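# Pin cable end under a gripper finger, lift reel

## Task

Close one gripper on the reel so that a finger of that gripper pins the cable down at a spot close to one of the cable's ends. Declare completion only while this single grip keeps the reel steady and well above the table, the second arm is away from both reel and cable with nothing in its gripper, and it touches the holding arm lightly or not at all.

## Robot and tools

Robot: two six-joint arms with parallel grippers, named left_arm and right_arm. The names are labels, not image sides. Both are reported in one scene frame: origin on the table top midway between the arms, +z up, +x out across the table, left_arm on the +y side. Base positions: left_arm (-0.044, +0.287, 0) m, yawed slightly by quat_wxyz (+0.996, 0, 0, -0.088); right_arm (-0.023, -0.240, 0) m, quat_wxyz (+1.000, 0, 0, +0.025). Fingers extend along the gripper's +z axis and close along its y axis. The reported end_effector_position is the point between the finger pads, roughly 1 cm short of the fingertips; at long reach it can be somewhat off.

execute_actions takes "actions", a list holding zero or one item, plus optional "pictures" (true/false; images come by default). An empty list just reports the state. A motion item is {"rows": [...], "steps": n} with n from 1 to 15 (default 15); each step lasts 1/30 s, each row is used for one step, and the final row repeats to fill the remaining steps. A wait item is {"steps": n} with n up to 300; it returns once n steps have elapsed since the previous result, counting your reply time. A rejected call sends nothing.

Every row is 14 plain numbers covering both arms, even if only one moves: left_arm's six joint targets then its opening, then right_arm's six joint targets then its opening. Joint values are absolute target angles in radians, in the column order used by the Joint positions line: waist -2.880..2.880, shoulder 0.000..3.142, elbow 0.000..3.019, wrist pitch -1.693..1.571, wrist yaw -1.571..1.571, wrist roll -2.094..2.094. A target more than 0.019 rad outside a range, and farther out than the current angle, is rejected. True limits may sit up to 0.019 rad either side of those; a target beyond the true limit is clipped there and you may see "joint sent to its limit" (possibly referring to an earlier, still-running action). Missing that line does not prove room remains. Opening is an absolute value in [-1, 1]: +1 fully open, -1 closed.

Speed limits: per step, each joint's target is held within a lead of its measured angle (waist 0.264, shoulder 0.32, elbow 0.276, wrist pitch 0.33, wrist yaw 0.186, wrist roll 0.522 rad), and if the targets would move the gripper over 70 mm from where it is, all of that arm's targets are pulled back proportionally. Distant targets therefore take several actions. Between calls the arms keep heading for the last row sent, until everything has almost stopped or a step is HELD; after that only a new action moves them further. Fingers still in motion finish moving.

Results: the state line gives, per arm, end_effector_position (m) and end_effector_quat_wxyz in the scene frame. Joint positions and Joint velocities list each arm's joints (rad, rad/s) followed by the finger-pad gap (m, m/s; 0.094 m is fully open). grip_measured is the measured opening on the command scale; each gripper's reading may be biased up to about 1 mm, constant within a scene. Joint torques are the drives' total output in joint order without the gripper, nonzero even with no contact, with offsets, scaling and noise. "joint command not followed" means a clearance check altered or blocked some joint targets; the rest of the row still ran. HELD flags steps where your row was partly or wholly not sent. MOTOR HOT appears from 85 °C; at 100 °C an OVER-TEMPERATURE FAULT stops that arm's motors and gripper until cool, so it drops what it holds. Holding loads, even while you think, heats motors.

Gripping: to hold something, command an opening below grip_measured; around 0.03 below gives a firm grip, smaller gaps grip more gently. Each pad manages roughly 50 to 62 N (less on some, and less on parts thinner than about 2 mm), with a brief harder spike on first contact. For this job the cable end must lie under a finger as it closes on the reel.

zoom_image: {"camera": name, "region": [x0, y0, x1, y1]} in pixels of that camera's latest image, origin top-left, at most 504 by 504. Cameras, all 504x504, in result order: cam_head_left, cam_head_right, cam_high, cam_low, cam_left_wrist, cam_right_wrist. Calibration (pinhole plus radial, OpenCV conventions, world-to-camera transforms) is provided; fixed cameras may be off by a couple of degrees and millimetres, wrist cameras follow their arm's joint readings.

read_manual (optional "section", default "licences") only returns licence text. finished_scene takes "scene", the current scene's number, ends it irreversibly and grades it; call it only while the goal holds stably.

Avoid: knocking or placing anything off the table (fails the job), arms colliding or pressing hard on each other, drops, slips, slams and forceful pushes. Loose objects may occasionally be nudged by outside disturbances. Smooth, efficient, quick motion is preferred.

Each tool is called after "Emit:" as a command line: name --argument value for each argument, lists and objects as JSON in quotes; but a table of rows of numbers goes row by row, as --pt "numbers of a row", without its own name.

## Session

Emit:
execute_actions --actions '[]'

Scene clock: 0.00 s of 4800.00 s.
left_arm: end_effector_position=(+0.2400, +0.4621, +0.1368) grip_measured=+1.000 end_effector_quat_wxyz=(+0.250, +0.300, +0.920, -0.036) | right_arm: end_effector_position=(+0.6634, +0.0613, +0.1513) grip_measured=+1.000 end_effector_quat_wxyz=(+0.114, +0.005, +0.935, +0.337)
Joint positions: left_arm=[ 0.972  1.157  0.767 -1.008  0.484  1.383  0.094] | right_arm=[ 0.24   2.094  1.886 -0.884 -0.571  0.445  0.094]
Joint velocities: left_arm=[-0.015 -0.015 -0.012  0.002 -0.051 -0.007  0.   ] | right_arm=[-0.015 -0.005 -0.002  0.002 -0.007  0.007  0.   ]
Joint torques (N m, as the arm reports them, + toward a larger angle): no reading
Motor temperatures (°C, as the motors report them): left_arm=[25 24 22 24 24 22] | right_arm=[25 23 24 24 22 24]

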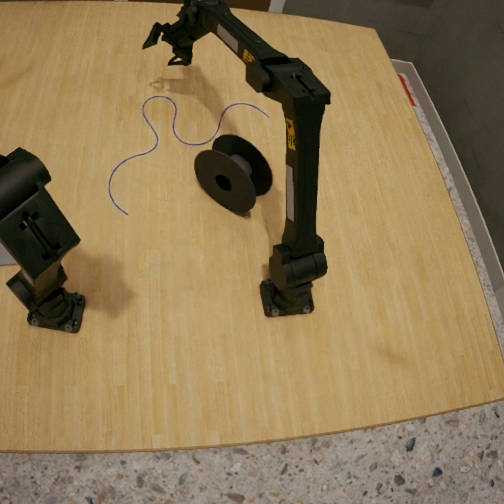

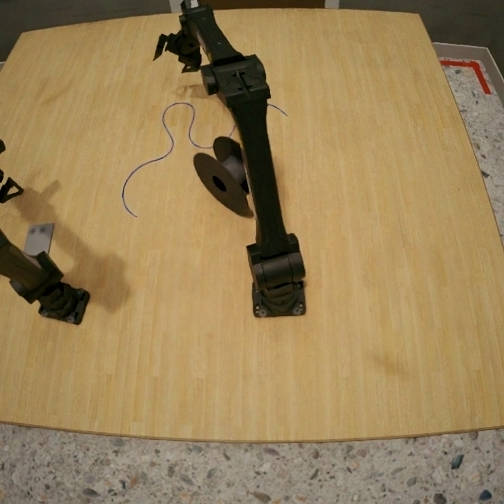

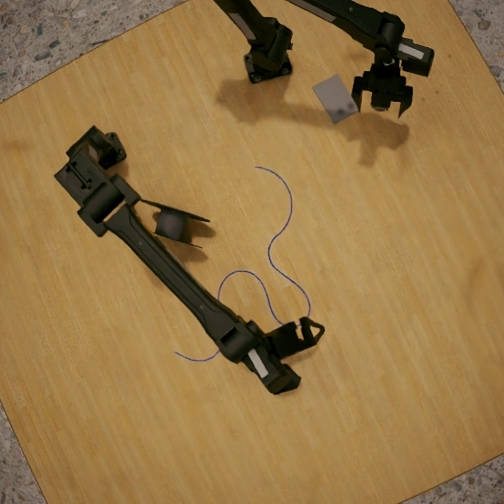

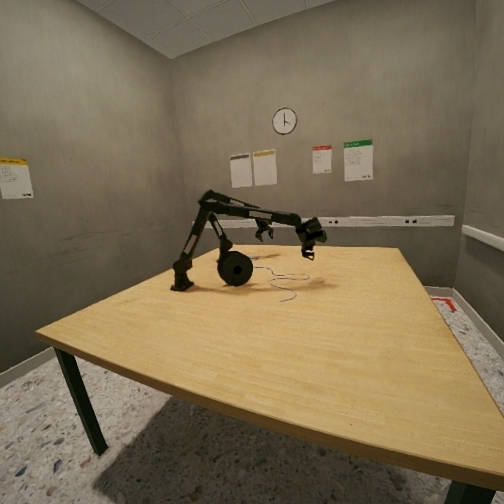

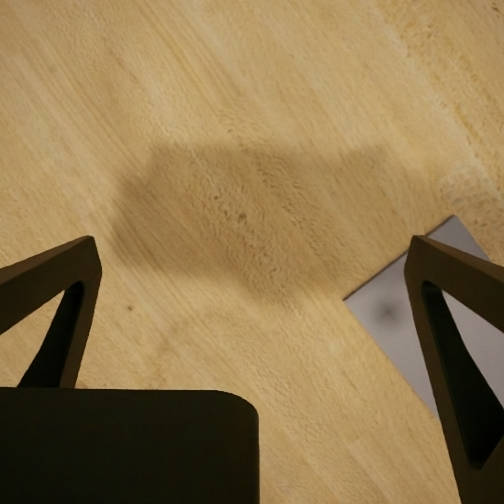

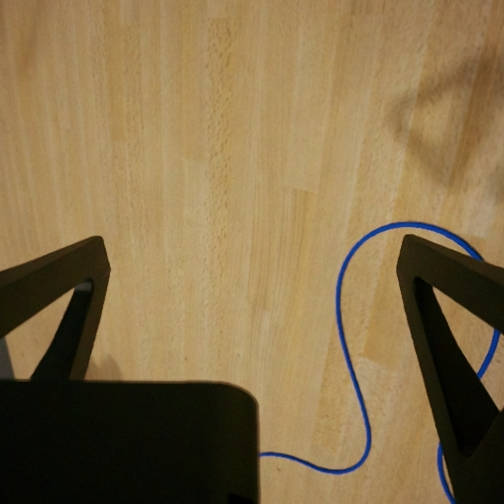

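Emit:
zoom_image --camera "cam_high" --region '[110, 140, 330, 360]'

Emit:
zoom_image --camera "cam_head_left" --region '[90, 80, 290, 280]'

Region (110, 140, 330, 360) of cam_high's 504x504 image, scaled by 2.291, with more detail than that image has.

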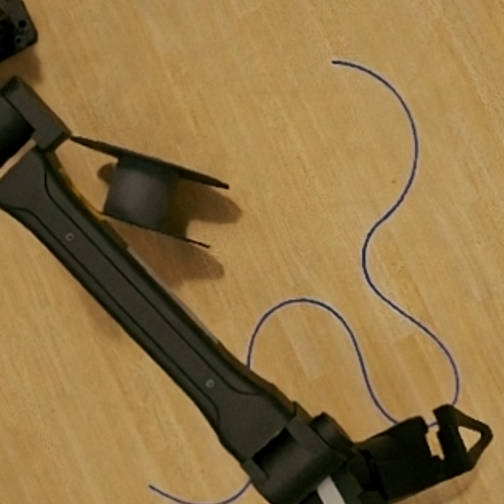

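Region (90, 80, 290, 280) of cam_head_left's 504x504 image, scaled by 2.520, with more detail than that image has.

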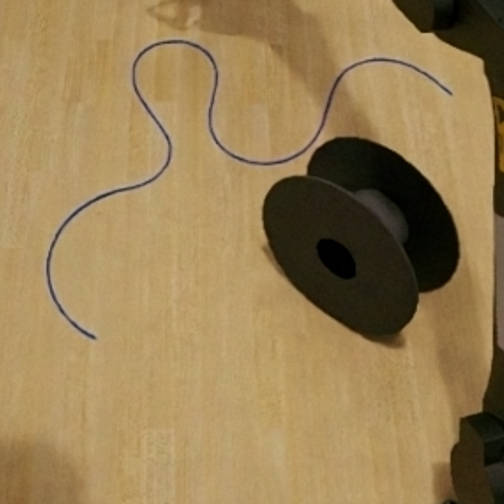

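Emit:
execute_actions --actions '[{"rows":[[-0.219,1.215,0.772,-1.128,0,-1.23,1,-0.3,1.6,1.6,-0.9,0,0.445,1]],"steps":15}]' --pictures false

Emit:
execute_actions --actions '[{"steps":45}]'

Scene clock: 10.20 s of 4800.00 s.
left_arm: end_effector_position=(+0.2380, +0.1766, +0.0976) grip_measured=+1.000 end_effector_quat_wxyz=(+0.007, +0.192, +0.981, -0.003) | right_arm: end_effector_position=(+0.6514, -0.1830, +0.2027) grip_measured=+1.000 end_effector_quat_wxyz=(+0.229, +0.172, +0.949, +0.131)
Joint positions: left_arm=[-0.193  1.22   0.77  -1.107  0.004  0.018  0.094] | right_arm=[-0.002  1.818  1.645 -0.883 -0.148  0.445  0.094]
Joint velocities: left_arm=[-1.734 -0.015 -0.012 -0.061 -0.022 -2.703  0.   ] | right_arm=[-0.718 -0.581 -0.11   0.017  0.623  0.037  0.   ]
Joint torques (N m, as the arm reports them, + toward a larger angle): left_arm=[ 6.7  -8.77  9.36 -0.77 -0.33 -0.21] | right_arm=[ -0.5  -15.39   7.91   0.27   0.05  -0.11]
Motor temperatures (°C, as the motors report them): left_arm=[25 25 25 24 24 22] | right_arm=[25 26 28 24 23 24]
Steps of this call (steps 1 to 180: nothing new was sent; then 3.70 s passed at rest; steps 181 to 195: all 15 steps of this action). Readings (joint positions):
181: left_arm=[0.948 1.159 0.769 -1.030 0.388 1.302] | right_arm=[0.237 2.087 1.873 -0.881 -0.545 0.445]
182: left_arm=[0.897 1.165 0.770 -1.058 0.282 1.203] | right_arm=[0.233 2.070 1.844 -0.880 -0.516 0.445]
184: left_arm=[0.737 1.188 0.770 -1.096 0.075 1.003] | right_arm=[0.216 2.032 1.783 -0.881 -0.459 0.445]
188: left_arm=[0.386 1.219 0.770 -1.105 0.006 0.645] | right_arm=[0.152 1.955 1.701 -0.883 -0.347 0.445]
195: the state above

Scene clock: 11.70 s of 4800.00 s.
left_arm: end_effector_position=(+0.2325, +0.1683, +0.0976) grip_measured=+1.000 end_effector_quat_wxyz=(+0.001, -0.396, +0.918, -0.003) | right_arm: end_effector_position=(+0.5911, -0.4038, +0.3244) grip_measured=+1.000 end_effector_quat_wxyz=(+0.339, +0.324, +0.883, +0.030)
Joint positions: left_arm=[-0.226  1.22   0.77  -1.115  0.002 -1.217  0.094] | right_arm=[-0.309  1.589  1.603 -0.891  0.002  0.445  0.094]
Joint velocities: left_arm=[ 0.005 -0.005  0.012 -0.007 -0.081 -0.007  0.   ] | right_arm=[-0.005 -0.034 -0.012 -0.012 -0.022 -0.066  0.   ]
Joint torques (N m, as the arm reports them, + toward a larger angle): left_arm=[ 1.2  -8.66  9.29 -0.52 -0.31 -0.19] | right_arm=[  1.08 -10.71   8.38   0.65   0.    -0.08]
Motor temperatures (°C, as the motors report them): left_arm=[25 25 25 24 24 22] | right_arm=[25 26 28 24 23 24]
Steps of this call (steps 1 to 45: the robot went on to your last target). Readings (joint positions):
1: left_arm=[-0.238 1.220 0.770 -1.109 0.005 -0.080] | right_arm=[-0.028 1.799 1.641 -0.883 -0.123 0.445]
2: left_arm=[-0.262 1.220 0.770 -1.111 0.005 -0.178] | right_arm=[-0.054 1.780 1.639 -0.883 -0.101 0.445]
4: left_arm=[-0.263 1.220 0.770 -1.114 0.005 -0.375] | right_arm=[-0.110 1.744 1.634 -0.883 -0.065 0.445]
8: left_arm=[-0.230 1.220 0.770 -1.115 0.003 -0.772] | right_arm=[-0.232 1.669 1.619 -0.883 -0.013 0.445]
45: the state above
All arms were judged still, so your last target was given up. Only a new action makes them travel on or press farther. Fingers that are still opening or closing keep moving.
camera_calibration (this result's frames):
cam_left_wrist: T_world_to_cam=[[0.726472, -0.687195, -0.000339799, -0.0557559], [-0.563861, -0.596371, 0.571317, 0.184821], [-0.392809, -0.414854, -0.82073, 0.364133], [0, 0, 0, 1]] pos_world=[0.287753, 0.222969, 0.193245]
cam_right_wrist: T_world_to_cam=[[-0.551944, -0.785717, -0.279297, 0.099132], [-0.812522, 0.582064, -0.031765, 0.730794], [0.187527, 0.209402, -0.959679, 0.4102], [0, 0, 0, 1]] pos_world=[0.571578, -0.433376, 0.444562]

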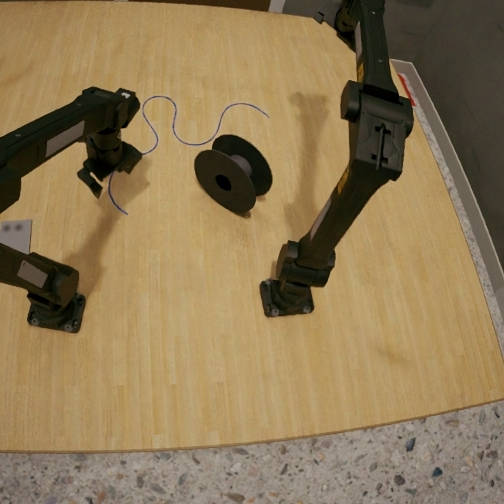

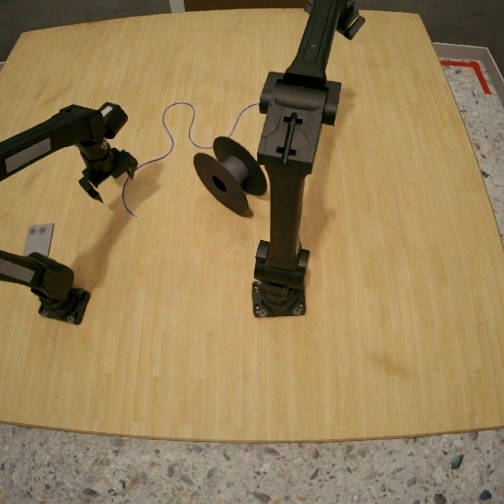

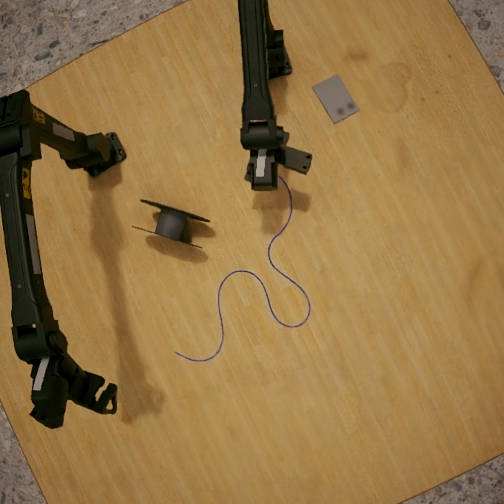

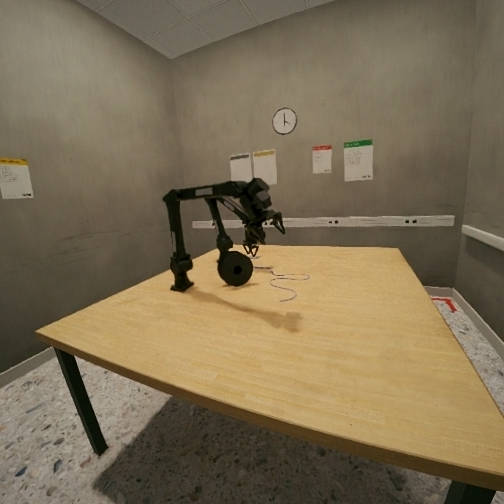

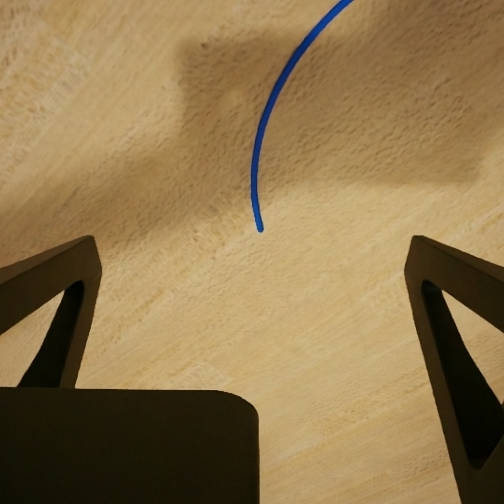

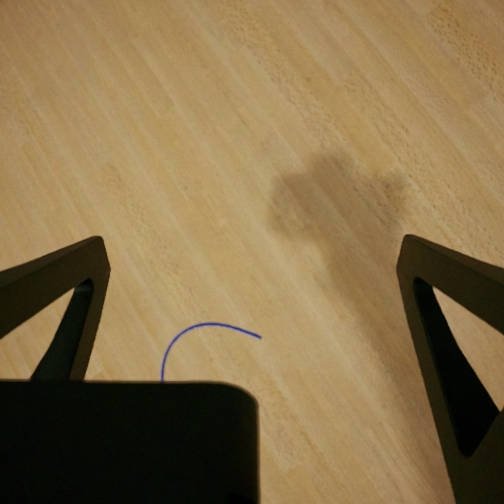

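Emit:
execute_actions --actions '[{"rows":[[-0.226,1.373,0.643,-0.845,0,-1.23,1,-0.3,1.6,1.6,-0.9,0,0.445,1]],"steps":15}]'

Scene clock: 13.50 s of 4800.00 s.
left_arm: end_effector_position=(+0.2304, +0.1695, +0.0170) grip_measured=+1.000 end_effector_quat_wxyz=(-0.004, -0.399, +0.917, +0.002) | right_arm: end_effector_position=(+0.5911, -0.4038, +0.3244) grip_measured=+1.000 end_effector_quat_wxyz=(+0.339, +0.324, +0.883, +0.030)
Joint positions: left_arm=[-0.225  1.373  0.651 -0.857  0.002 -1.221  0.094] | right_arm=[-0.309  1.589  1.603 -0.891  0.002  0.445  0.094]
Joint velocities: left_arm=[-0.015 -0.015  0.007 -0.012  0.007 -0.037  0.   ] | right_arm=[-0.005 -0.024  0.002 -0.007 -0.022 -0.081  0.   ]
Joint torques (N m, as the arm reports them, + toward a larger angle): left_arm=[ 0.68 -9.16  6.83  0.52 -0.3  -0.16] | right_arm=[  1.33 -11.29   8.45   0.53  -0.02  -0.11]
Motor temperatures (°C, as the motors report them): left_arm=[25 25 25 24 24 22] | right_arm=[25 26 28 24 23 24]
Steps of this call (steps 1 to 39: nothing new was sent; steps 40 to 54: all 15 steps of this action). Readings (joint positions):
40: left_arm=[-0.226 1.226 0.756 -1.069 0.002 -1.218] | right_arm=[-0.309 1.589 1.603 -0.891 0.002 0.445]
41: left_arm=[-0.226 1.240 0.735 -0.995 0.002 -1.218] | right_arm=[-0.309 1.589 1.603 -0.891 0.002 0.445]
43: left_arm=[-0.226 1.301 0.692 -0.902 0.002 -1.218] | right_arm=[-0.309 1.589 1.603 -0.891 0.002 0.445]
47: left_arm=[-0.225 1.379 0.651 -0.864 0.002 -1.221] | right_arm=[-0.309 1.589 1.603 -0.891 0.002 0.445]
54: the state above
camera_calibration (this result's frames):
cam_left_wrist: T_world_to_cam=[[0.729515, -0.683822, -0.013948, -0.0545981], [-0.553463, -0.602182, 0.575374, 0.228921], [-0.401853, -0.412025, -0.817771, 0.299188], [0, 0, 0, 1]] pos_world=[0.286759, 0.223789, 0.112191]
cam_right_wrist: T_world_to_cam=[[-0.551944, -0.785717, -0.279297, 0.099132], [-0.812522, 0.582064, -0.031765, 0.730794], [0.187527, 0.209402, -0.959679, 0.4102], [0, 0, 0, 1]] pos_world=[0.571578, -0.433376, 0.444562]

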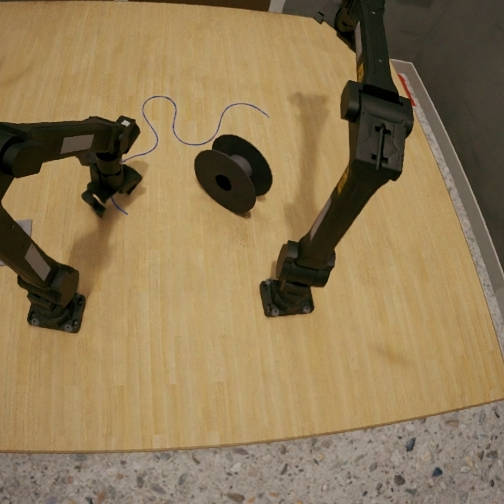

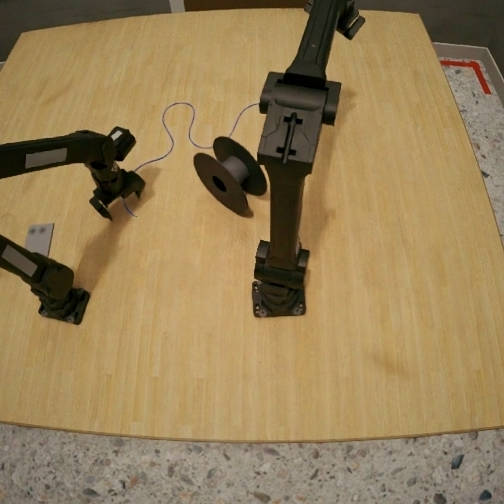

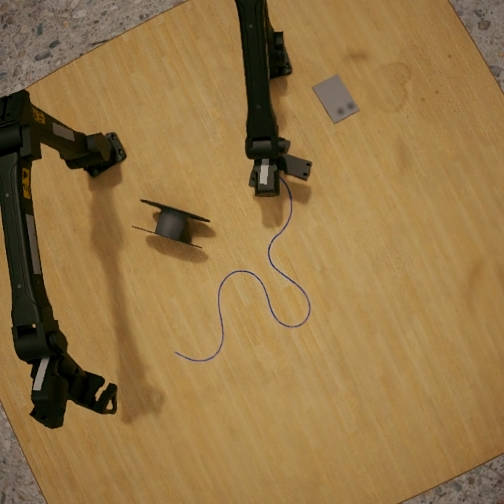

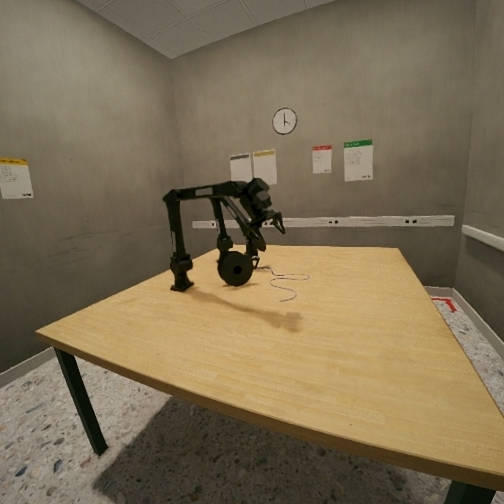

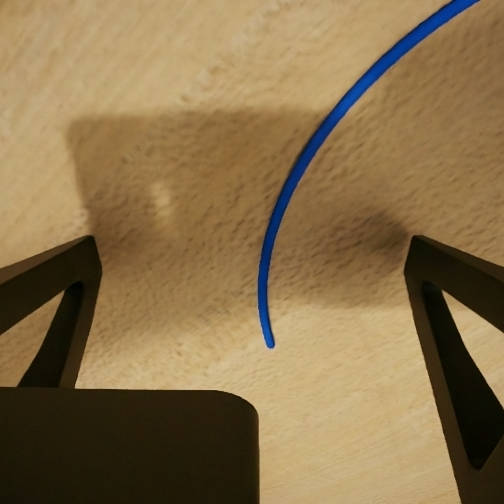

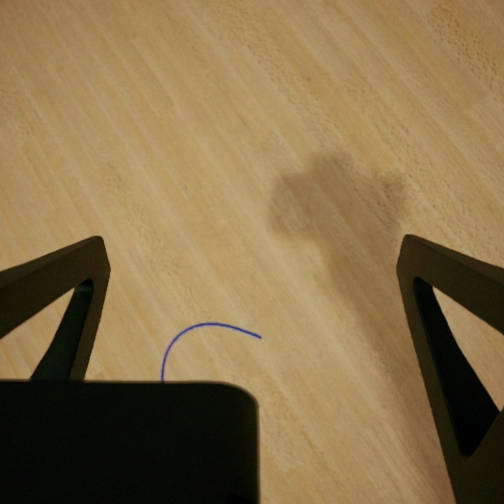

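Emit:
execute_actions --actions '[{"rows":[[-0.226,1.392,0.643,-0.83,0,-1.23,1,-0.3,1.6,1.6,-0.9,0,0.445,1],[-0.226,1.392,0.643,-0.83,0,-1.23,1,-0.3,1.6,1.6,-0.9,0,0.445,1],[-0.226,1.392,0.643,-0.83,0,-1.23,1,-0.3,1.6,1.6,-0.9,0,0.445,1],[-0.226,1.392,0.643,-0.83,0,-1.23,1,-0.3,1.6,1.6,-0.9,0,0.445,1],[-0.226,1.392,0.643,-0.83,0,-1.23,-1,-0.3,1.6,1.6,-0.9,0,0.445,1]],"steps":15}]' --pictures false

Emit:
execute_actions --actions '[{"steps":15}]'

Scene clock: 15.73 s of 4800.00 s.
left_arm: end_effector_position=(+0.2332, +0.1683, +0.0161) grip_measured=-0.986 end_effector_quat_wxyz=(+0.000, -0.399, +0.917, -0.002) | right_arm: end_effector_position=(+0.5911, -0.4038, +0.3244) grip_measured=+1.000 end_effector_quat_wxyz=(+0.339, +0.324, +0.883, +0.030)
Joint positions: left_arm=[-0.225  1.376  0.651 -0.843  0.002 -1.221  0.001] | right_arm=[-0.309  1.589  1.603 -0.891  0.002  0.445  0.094]
Joint velocities: left_arm=[ 0.005 -0.005  0.002  0.002 -0.051  0.037 -0.001] | right_arm=[-0.005 -0.005  0.007 -0.002  0.037 -0.037  0.   ]
Joint torques (N m, as the arm reports them, + toward a larger angle): left_arm=[ 0.49 -7.65  6.79  0.64 -0.3  -0.16] | right_arm=[  1.46 -10.66   8.48   0.54  -0.03  -0.08]
Motor temperatures (°C, as the motors report them): left_arm=[25 25 25 24 24 22] | right_arm=[25 26 29 24 23 24]
Steps of this call (steps 1 to 15: the robot went on to your last target; steps 16 to 52: nothing new was sent; steps 53 to 67: all 15 steps of this action). Readings (joint positions):
53: left_arm=[-0.225 1.373 0.651 -0.854 0.002 -1.221] | right_arm=[-0.309 1.589 1.603 -0.891 0.002 0.445]
54: left_arm=[-0.225 1.373 0.651 -0.851 0.002 -1.221] | right_arm=[-0.309 1.589 1.603 -0.891 0.002 0.445]
56: left_arm=[-0.225 1.375 0.651 -0.845 0.002 -1.221] | right_arm=[-0.309 1.589 1.603 -0.891 0.002 0.445]
60: left_arm=[-0.225 1.376 0.651 -0.843 0.002 -1.221] | right_arm=[-0.309 1.589 1.603 -0.891 0.002 0.445]
67: the state above

Scene clock: 16.23 s of 4800.00 s.
left_arm: end_effector_position=(+0.2332, +0.1683, +0.0161) grip_measured=-0.986 end_effector_quat_wxyz=(+0.000, -0.399, +0.917, -0.002) | right_arm: end_effector_position=(+0.5911, -0.4038, +0.3244) grip_measured=+1.000 end_effector_quat_wxyz=(+0.339, +0.324, +0.883, +0.030)
Joint positions: left_arm=[-0.225  1.376  0.651 -0.843  0.002 -1.221  0.001] | right_arm=[-0.309  1.589  1.603 -0.891  0.002  0.445  0.094]
Joint velocities: left_arm=[-0.005  0.005 -0.012 -0.007 -0.139 -0.051 -0.001] | right_arm=[ 0.005  0.005 -0.012 -0.012 -0.081 -0.037  0.   ]
Joint torques (N m, as the arm reports them, + toward a larger angle): left_arm=[ 0.83 -7.84  6.83  0.66 -0.3  -0.16] | right_arm=[  0.89 -10.47   8.44   0.77  -0.03  -0.12]
Motor temperatures (°C, as the motors report them): left_arm=[25 25 25 24 24 22] | right_arm=[25 26 29 24 23 24]
Steps of this call (steps 1 to 15: the robot went on to your last target). Readings (joint positions):
1: left_arm=[-0.225 1.376 0.651 -0.843 0.002 -1.221] | right_arm=[-0.309 1.589 1.603 -0.891 0.002 0.445]
2: left_arm=[-0.225 1.376 0.651 -0.843 0.002 -1.221] | right_arm=[-0.309 1.589 1.603 -0.891 0.002 0.445]
4: left_arm=[-0.225 1.376 0.651 -0.843 0.002 -1.221] | right_arm=[-0.309 1.589 1.603 -0.891 0.002 0.445]
8: left_arm=[-0.225 1.376 0.651 -0.843 0.002 -1.221] | right_arm=[-0.309 1.589 1.603 -0.891 0.002 0.445]
15: the state above
All arms were judged still, so your last target was given up. Only a new action makes them travel on or press farther. Fingers that are still opening or closing keep moving.
camera_calibration (this result's frames):
cam_left_wrist: T_world_to_cam=[[0.729603, -0.68386, -0.00392107, -0.0576294], [-0.559106, -0.599787, 0.572412, 0.231207], [-0.393802, -0.415442, -0.819957, 0.29785], [0, 0, 0, 1]] pos_world=[0.28861, 0.223004, 0.111652]
cam_right_wrist: T_world_to_cam=[[-0.551944, -0.785717, -0.279297, 0.099132], [-0.812522, 0.582064, -0.031765, 0.730794], [0.187527, 0.209402, -0.959679, 0.4102], [0, 0, 0, 1]] pos_world=[0.571578, -0.433376, 0.444562]

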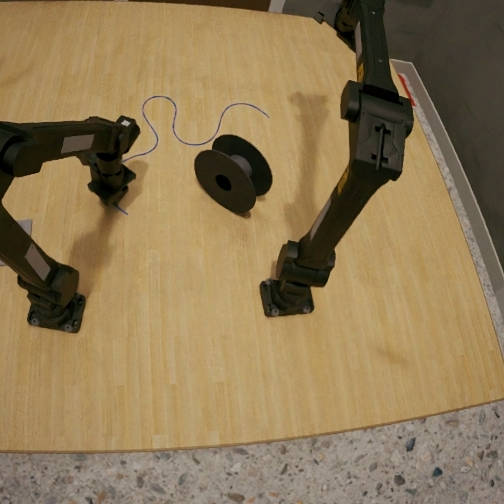

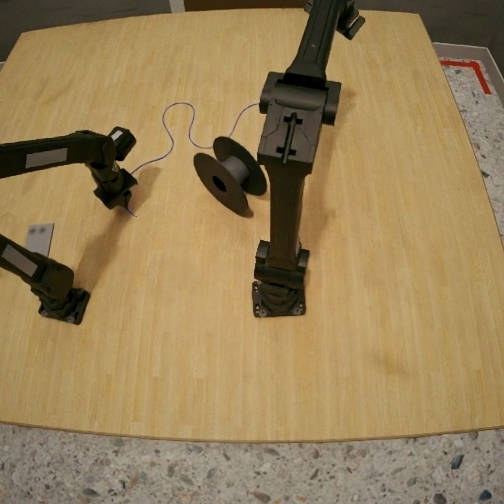

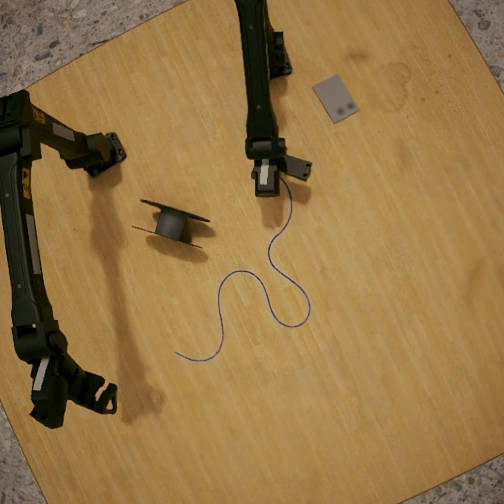

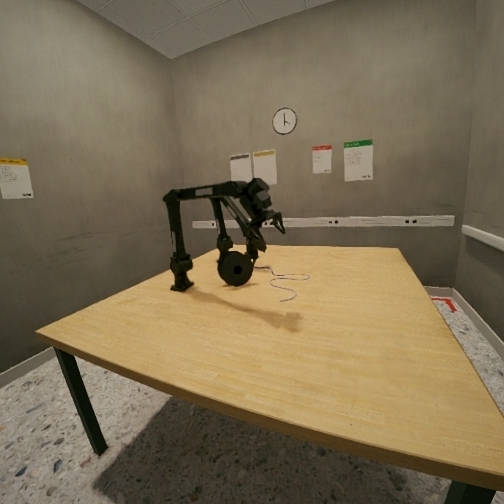

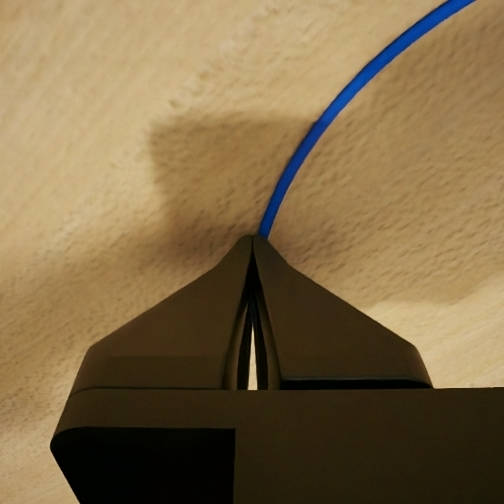

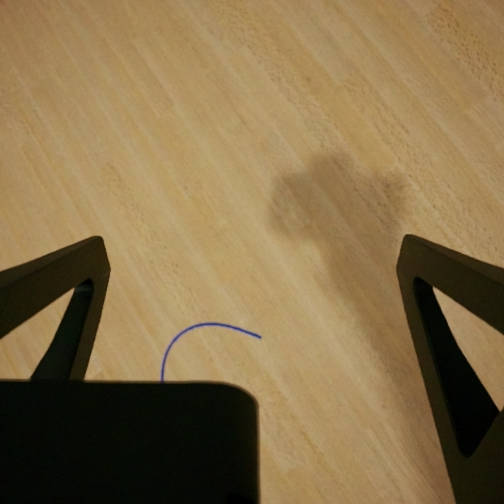

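Emit:
execute_actions --actions '[{"rows":[[-0.226,1.425,0.643,-0.80,0,-1.23,0,-0.3,1.6,1.6,-0.9,0,0.445,1]],"steps":15}]' --pictures false

Emit:
execute_actions --actions '[{"rows":[[-0.226,1.425,0.643,-0.80,0,-1.23,-1,-0.3,1.6,1.6,-0.9,0,0.445,1]],"steps":15}]' --pictures false

Emit:
execute_actions --actions '[{"rows":[[-0.226,1.215,0.772,-1.128,0,-1.23,-1,-0.3,1.6,1.6,-0.9,0,0.445,1]],"steps":15}]'

Scene clock: 18.20 s of 4800.00 s.
left_arm: end_effector_position=(+0.2392, +0.1655, +0.0115) grip_measured=-0.002 end_effector_quat_wxyz=(+0.005, -0.399, +0.917, -0.007) | right_arm: end_effector_position=(+0.5911, -0.4038, +0.3244) grip_measured=+1.000 end_effector_quat_wxyz=(+0.339, +0.324, +0.883, +0.030)
Joint positions: left_arm=[-0.225  1.395  0.653 -0.812  0.004 -1.222  0.047] | right_arm=[-0.309  1.589  1.603 -0.891  0.002  0.445  0.094]
Joint velocities: left_arm=[-0.024 -0.005 -0.017  0.007 -0.022 -0.037 -0.001] | right_arm=[-0.005  0.005 -0.007 -0.012 -0.007  0.051  0.   ]
Joint torques (N m, as the arm reports them, + toward a larger angle): left_arm=[ 0.45 -6.73  6.51  0.61 -0.39 -0.16] | right_arm=[  1.9  -11.4    8.37   0.59   0.06  -0.08]
Motor temperatures (°C, as the motors report them): left_arm=[25 25 25 24 24 22] | right_arm=[25 26 29 24 23 24]
Steps of this call (steps 1 to 44: nothing new was sent; steps 45 to 59: all 15 steps of this action). Readings (joint positions):
45: left_arm=[-0.225 1.378 0.651 -0.838 0.002 -1.221] | right_arm=[-0.309 1.589 1.603 -0.891 0.002 0.445]
46: left_arm=[-0.225 1.384 0.651 -0.829 0.002 -1.221] | right_arm=[-0.309 1.589 1.603 -0.891 0.002 0.445]
48: left_arm=[-0.225 1.394 0.653 -0.816 0.003 -1.221] | right_arm=[-0.309 1.589 1.603 -0.891 0.002 0.445]
52: left_arm=[-0.225 1.395 0.653 -0.812 0.004 -1.222] | right_arm=[-0.309 1.589 1.603 -0.891 0.002 0.445]
59: the state above

Scene clock: 18.70 s of 4800.00 s.
left_arm: end_effector_position=(+0.2395, +0.1661, +0.0116) grip_measured=-0.969 end_effector_quat_wxyz=(+0.006, -0.399, +0.917, -0.006) | right_arm: end_effector_position=(+0.5911, -0.4038, +0.3244) grip_measured=+1.000 end_effector_quat_wxyz=(+0.339, +0.324, +0.883, +0.030)
Joint positions: left_arm=[-0.225  1.394  0.653 -0.812 -0.    -1.222  0.001] | right_arm=[-0.309  1.589  1.603 -0.891  0.002  0.445  0.094]
Joint velocities: left_arm=[-0.005 -0.005  0.007  0.002 -0.051  0.007  0.   ] | right_arm=[-0.005 -0.005 -0.007 -0.007 -0.022 -0.037  0.   ]
Joint torques (N m, as the arm reports them, + toward a larger angle): left_arm=[ 0.37 -6.77  6.54  0.64 -0.18 -0.14] | right_arm=[  0.67 -10.89   8.6    0.74  -0.02  -0.09]
Motor temperatures (°C, as the motors report them): left_arm=[25 25 25 24 24 22] | right_arm=[25 26 29 24 23 24]
Steps of this call (steps 1 to 15: all 15 steps of this action). Readings (joint positions):
1: left_arm=[-0.225 1.395 0.653 -0.812 0.002 -1.222] | right_arm=[-0.309 1.589 1.603 -0.891 0.002 0.445]
2: left_arm=[-0.225 1.394 0.653 -0.812 -0.000 -1.222] | right_arm=[-0.309 1.589 1.603 -0.891 0.002 0.445]
4: left_arm=[-0.225 1.394 0.653 -0.812 -0.000 -1.222] | right_arm=[-0.309 1.589 1.603 -0.891 0.002 0.445]
8: left_arm=[-0.225 1.394 0.653 -0.812 -0.000 -1.222] | right_arm=[-0.309 1.589 1.603 -0.891 0.002 0.445]
15: the state above

Scene clock: 19.20 s of 4800.00 s.
left_arm: end_effector_position=(+0.2254, +0.1721, +0.0955) grip_measured=-0.969 end_effector_quat_wxyz=(+0.002, -0.399, +0.917, -0.001) | right_arm: end_effector_position=(+0.5911, -0.4038, +0.3244) grip_measured=+1.000 end_effector_quat_wxyz=(+0.339, +0.324, +0.883, +0.030)
Joint positions: left_arm=[-0.225  1.201  0.749 -1.115 -0.    -1.222  0.001] | right_arm=[-0.309  1.589  1.603 -0.891  0.002  0.445  0.094]
Joint velocities: left_arm=[ 0.005  0.073 -0.002 -0.022  0.037 -0.007  0.   ] | right_arm=[ 0.005 -0.005 -0.007 -0.012 -0.007  0.066  0.   ]
Joint torques (N m, as the arm reports them, + toward a larger angle): left_arm=[ 0.53 -7.27 11.18 -0.52 -0.15 -0.15] | right_arm=[  1.65 -11.02   8.52   0.56  -0.04  -0.13]
Motor temperatures (°C, as the motors report them): left_arm=[25 25 25 24 24 22] | right_arm=[25 26 29 24 23 24]
Steps of this call (steps 1 to 15: all 15 steps of this action). Readings (joint positions):
1: left_arm=[-0.225 1.385 0.664 -0.864 -0.000 -1.222] | right_arm=[-0.309 1.589 1.603 -0.891 0.002 0.445]
2: left_arm=[-0.225 1.364 0.675 -0.942 -0.000 -1.222] | right_arm=[-0.309 1.589 1.603 -0.891 0.002 0.445]
4: left_arm=[-0.225 1.292 0.693 -1.051 -0.000 -1.222] | right_arm=[-0.309 1.589 1.603 -0.891 0.002 0.445]
8: left_arm=[-0.225 1.187 0.737 -1.109 -0.000 -1.222] | right_arm=[-0.309 1.589 1.603 -0.891 0.002 0.445]
15: the state above
camera_calibration (this result's frames):
cam_left_wrist: T_world_to_cam=[[0.73014, -0.683289, -0.00340718, -0.0492106], [-0.560039, -0.601281, 0.569927, 0.184373], [-0.391473, -0.414218, -0.821688, 0.360862], [0, 0, 0, 1]] pos_world=[0.280455, 0.226711, 0.19127]
cam_right_wrist: T_world_to_cam=[[-0.551944, -0.785717, -0.279297, 0.099132], [-0.812522, 0.582064, -0.031765, 0.730794], [0.187527, 0.209402, -0.959679, 0.4102], [0, 0, 0, 1]] pos_world=[0.571578, -0.433376, 0.444562]

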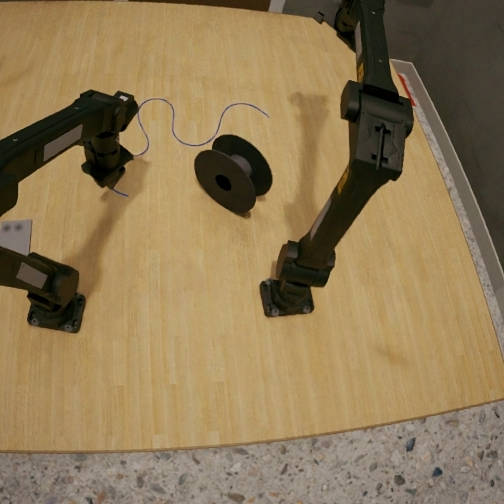

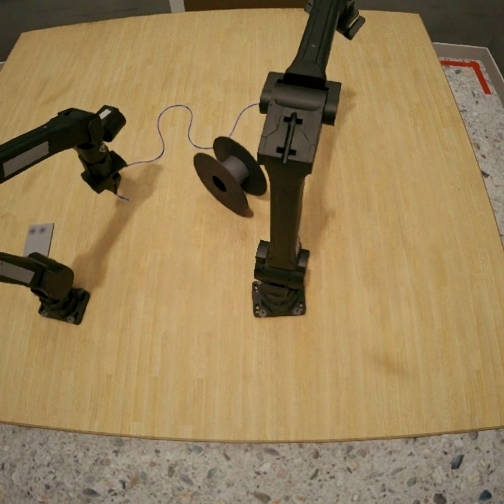

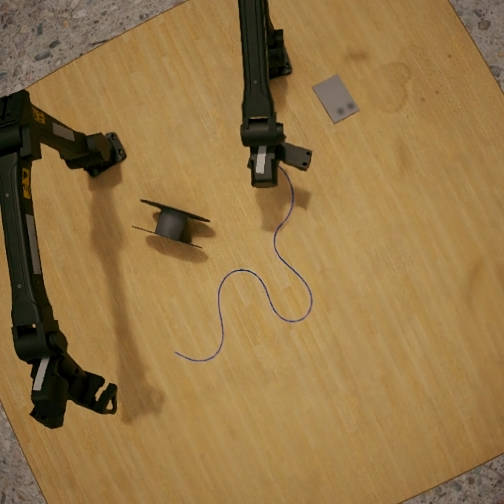

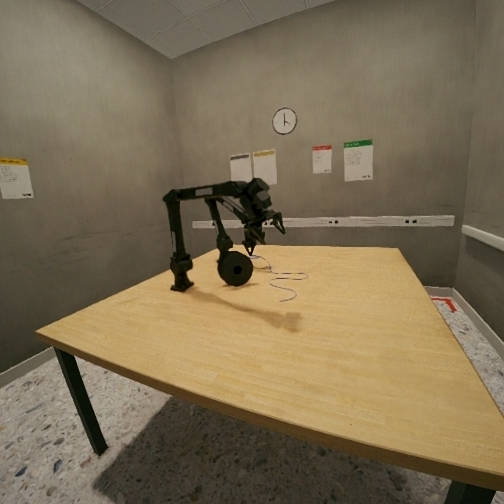

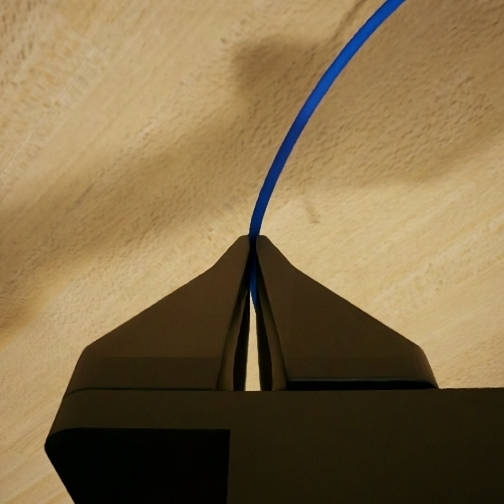

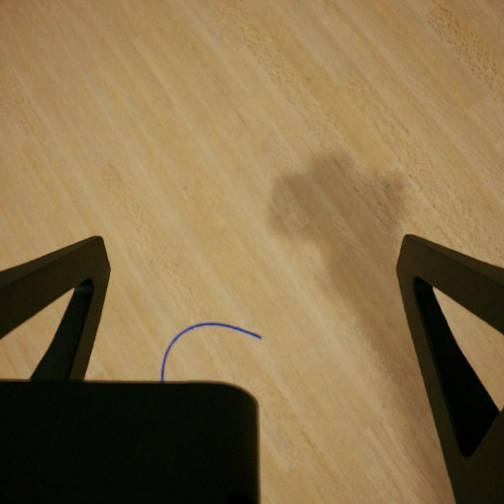

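Emit:
execute_actions --actions '[{"rows":[[-0.226,1.37,0.643,-0.82,0,-1.23,-1,-0.3,1.6,1.6,-0.9,0,0.445,1],[-0.226,1.39,0.643,-0.82,0,-1.23,-1,-0.3,1.6,1.6,-0.9,0,0.445,1],[-0.226,1.39,0.643,-0.82,0,-1.23,-1,-0.3,1.6,1.6,-0.9,0,0.445,1],[-0.226,1.39,0.643,-0.82,0,-1.23,-1,-0.3,1.6,1.6,-0.9,0,0.445,1],[-0.226,1.39,0.643,-0.82,0,-1.23,-1,-0.3,1.6,1.6,-0.9,0,0.445,1],[-0.226,1.39,0.643,-0.82,0,-1.23,-1,-0.3,1.6,1.6,-0.9,0,0.445,1],[-0.226,1.39,0.643,-0.82,0,-1.23,-1,-0.3,1.6,1.6,-0.9,0,0.445,1],[-0.226,1.39,0.643,-0.82,0,-1.23,0.6,-0.3,1.6,1.6,-0.9,0,0.445,1]],"steps":15}]' --pictures false

Emit:
execute_actions --actions '[{"rows":[[-0.138,1.42,0.70,-0.80,0,-1.0,0.6,-0.3,1.6,1.6,-0.9,0,0.445,1],[-0.138,1.42,0.70,-0.80,0,-1.0,0.6,-0.3,1.6,1.6,-0.9,0,0.445,1],[-0.138,1.44,0.70,-0.80,0,-1.0,0.6,-0.3,1.6,1.6,-0.9,0,0.445,1],[-0.138,1.44,0.70,-0.80,0,-1.0,0.6,-0.3,1.6,1.6,-0.9,0,0.445,1],[-0.138,1.44,0.70,-0.80,0,-1.0,0.6,-0.3,1.6,1.6,-0.9,0,0.445,1],[-0.138,1.475,0.695,-0.80,0,-1.0,0.6,-0.3,1.6,1.6,-0.9,0,0.445,1]],"steps":15}]'

Scene clock: 23.83 s of 4800.00 s.
left_arm: end_effector_position=(+0.2363, +0.1675, +0.0123) grip_measured=+0.596 end_effector_quat_wxyz=(+0.001, -0.399, +0.917, -0.001) | right_arm: end_effector_position=(+0.5911, -0.4038, +0.3244) grip_measured=+1.000 end_effector_quat_wxyz=(+0.339, +0.324, +0.883, +0.030)
Joint positions: left_arm=[-0.225  1.392  0.654 -0.829 -0.    -1.223  0.075] | right_arm=[-0.309  1.589  1.603 -0.891  0.002  0.445  0.094]
Joint velocities: left_arm=[-0.015 -0.005 -0.017 -0.012  0.066 -0.051  0.005] | right_arm=[-0.015 -0.005 -0.007  0.007  0.051 -0.037  0.   ]
Joint torques (N m, as the arm reports them, + toward a larger angle): left_arm=[ 0.48 -9.82  6.47  0.4  -0.19 -0.15] | right_arm=[  1.79 -11.3    8.38   0.71   0.01  -0.08]
Motor temperatures (°C, as the motors report them): left_arm=[25 25 26 24 24 22] | right_arm=[25 26 29 24 23 24]
Steps of this call (steps 1 to 15: the robot went on to your last target; steps 16 to 124: nothing new was sent; steps 125 to 139: all 15 steps of this action). Readings (joint positions):
125: left_arm=[-0.225 1.212 0.736 -1.064 -0.000 -1.222] | right_arm=[-0.309 1.589 1.603 -0.891 0.002 0.445]
126: left_arm=[-0.225 1.231 0.719 -0.985 -0.000 -1.222] | right_arm=[-0.309 1.589 1.603 -0.891 0.002 0.445]
128: left_arm=[-0.225 1.307 0.689 -0.883 -0.000 -1.222] | right_arm=[-0.309 1.589 1.603 -0.891 0.002 0.445]
132: left_arm=[-0.225 1.398 0.663 -0.833 -0.000 -1.223] | right_arm=[-0.309 1.589 1.603 -0.891 0.002 0.445]
139: the state above

Scene clock: 24.33 s of 4800.00 s.
left_arm: end_effector_position=(+0.2568, +0.1862, +0.0116) grip_measured=+0.599 end_effector_quat_wxyz=(+0.003, -0.349, +0.937, -0.004) | right_arm: end_effector_position=(+0.5911, -0.4038, +0.3244) grip_measured=+1.000 end_effector_quat_wxyz=(+0.339, +0.324, +0.883, +0.030)
Joint positions: left_arm=[-0.144  1.423  0.682 -0.821  0.003 -1.033  0.075] | right_arm=[-0.309  1.589  1.603 -0.891  0.002  0.445  0.094]
Joint velocities: left_arm=[-0.015 -0.005  0.002 -0.002  0.022  0.007  0.   ] | right_arm=[-0.005 -0.005 -0.002 -0.007 -0.007  0.007  0.   ]
Joint torques (N m, as the arm reports them, + toward a larger angle): left_arm=[ 1.07 -5.44  8.64  0.99 -0.3   0.15] | right_arm=[  1.92 -11.     8.61   0.48   0.    -0.1 ]
Motor temperatures (°C, as the motors report them): left_arm=[25 25 26 24 24 22] | right_arm=[25 26 29 24 23 24]
Steps of this call (steps 1 to 15: all 15 steps of this action). Readings (joint positions):
1: left_arm=[-0.219 1.393 0.654 -0.826 0.001 -1.188] | right_arm=[-0.309 1.589 1.603 -0.891 0.002 0.445]
2: left_arm=[-0.205 1.395 0.655 -0.823 0.003 -1.153] | right_arm=[-0.309 1.589 1.603 -0.891 0.002 0.445]
4: left_arm=[-0.169 1.402 0.663 -0.821 0.003 -1.103] | right_arm=[-0.309 1.589 1.603 -0.891 0.002 0.445]
8: left_arm=[-0.144 1.421 0.680 -0.821 0.002 -1.056] | right_arm=[-0.309 1.589 1.603 -0.891 0.002 0.445]
15: the state above
camera_calibration (this result's frames):
cam_left_wrist: T_world_to_cam=[[0.652256, -0.757996, 0.00202744, -0.0289816], [-0.62387, -0.535317, 0.569405, 0.262382], [-0.430521, -0.372663, -0.822055, 0.312331], [0, 0, 0, 1]] pos_world=[0.317061, 0.234884, 0.10741]
cam_right_wrist: T_world_to_cam=[[-0.551944, -0.785717, -0.279297, 0.099132], [-0.812522, 0.582064, -0.031765, 0.730794], [0.187527, 0.209402, -0.959679, 0.4102], [0, 0, 0, 1]] pos_world=[0.571578, -0.433376, 0.444562]

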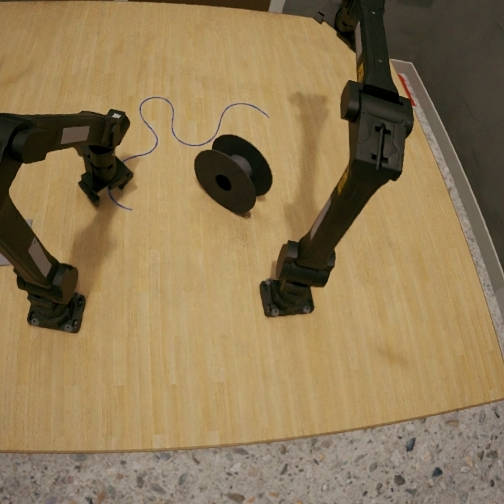

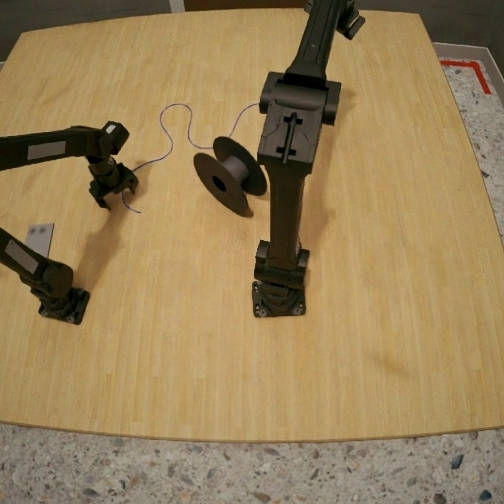

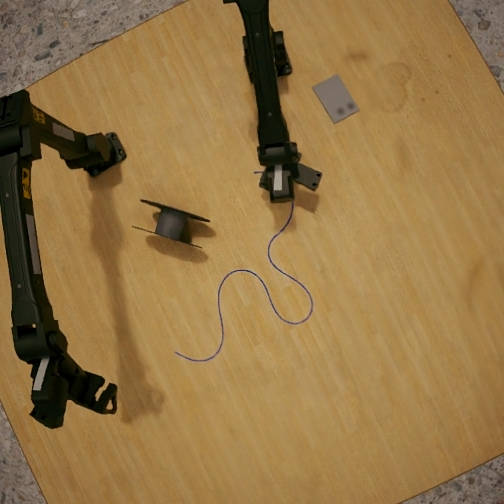

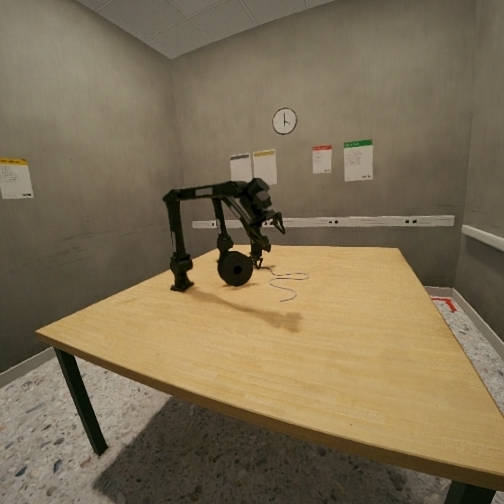

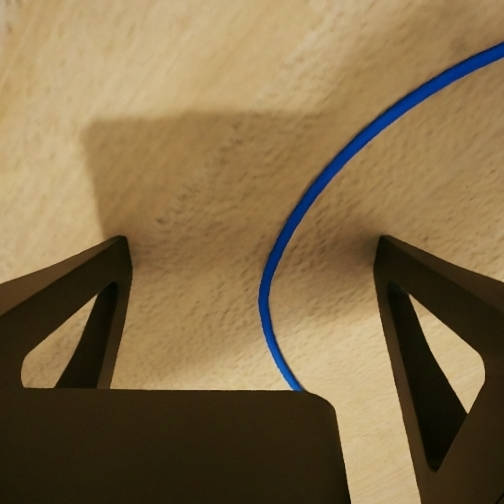

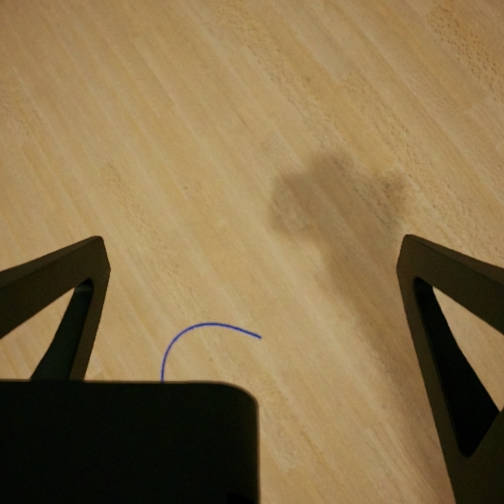

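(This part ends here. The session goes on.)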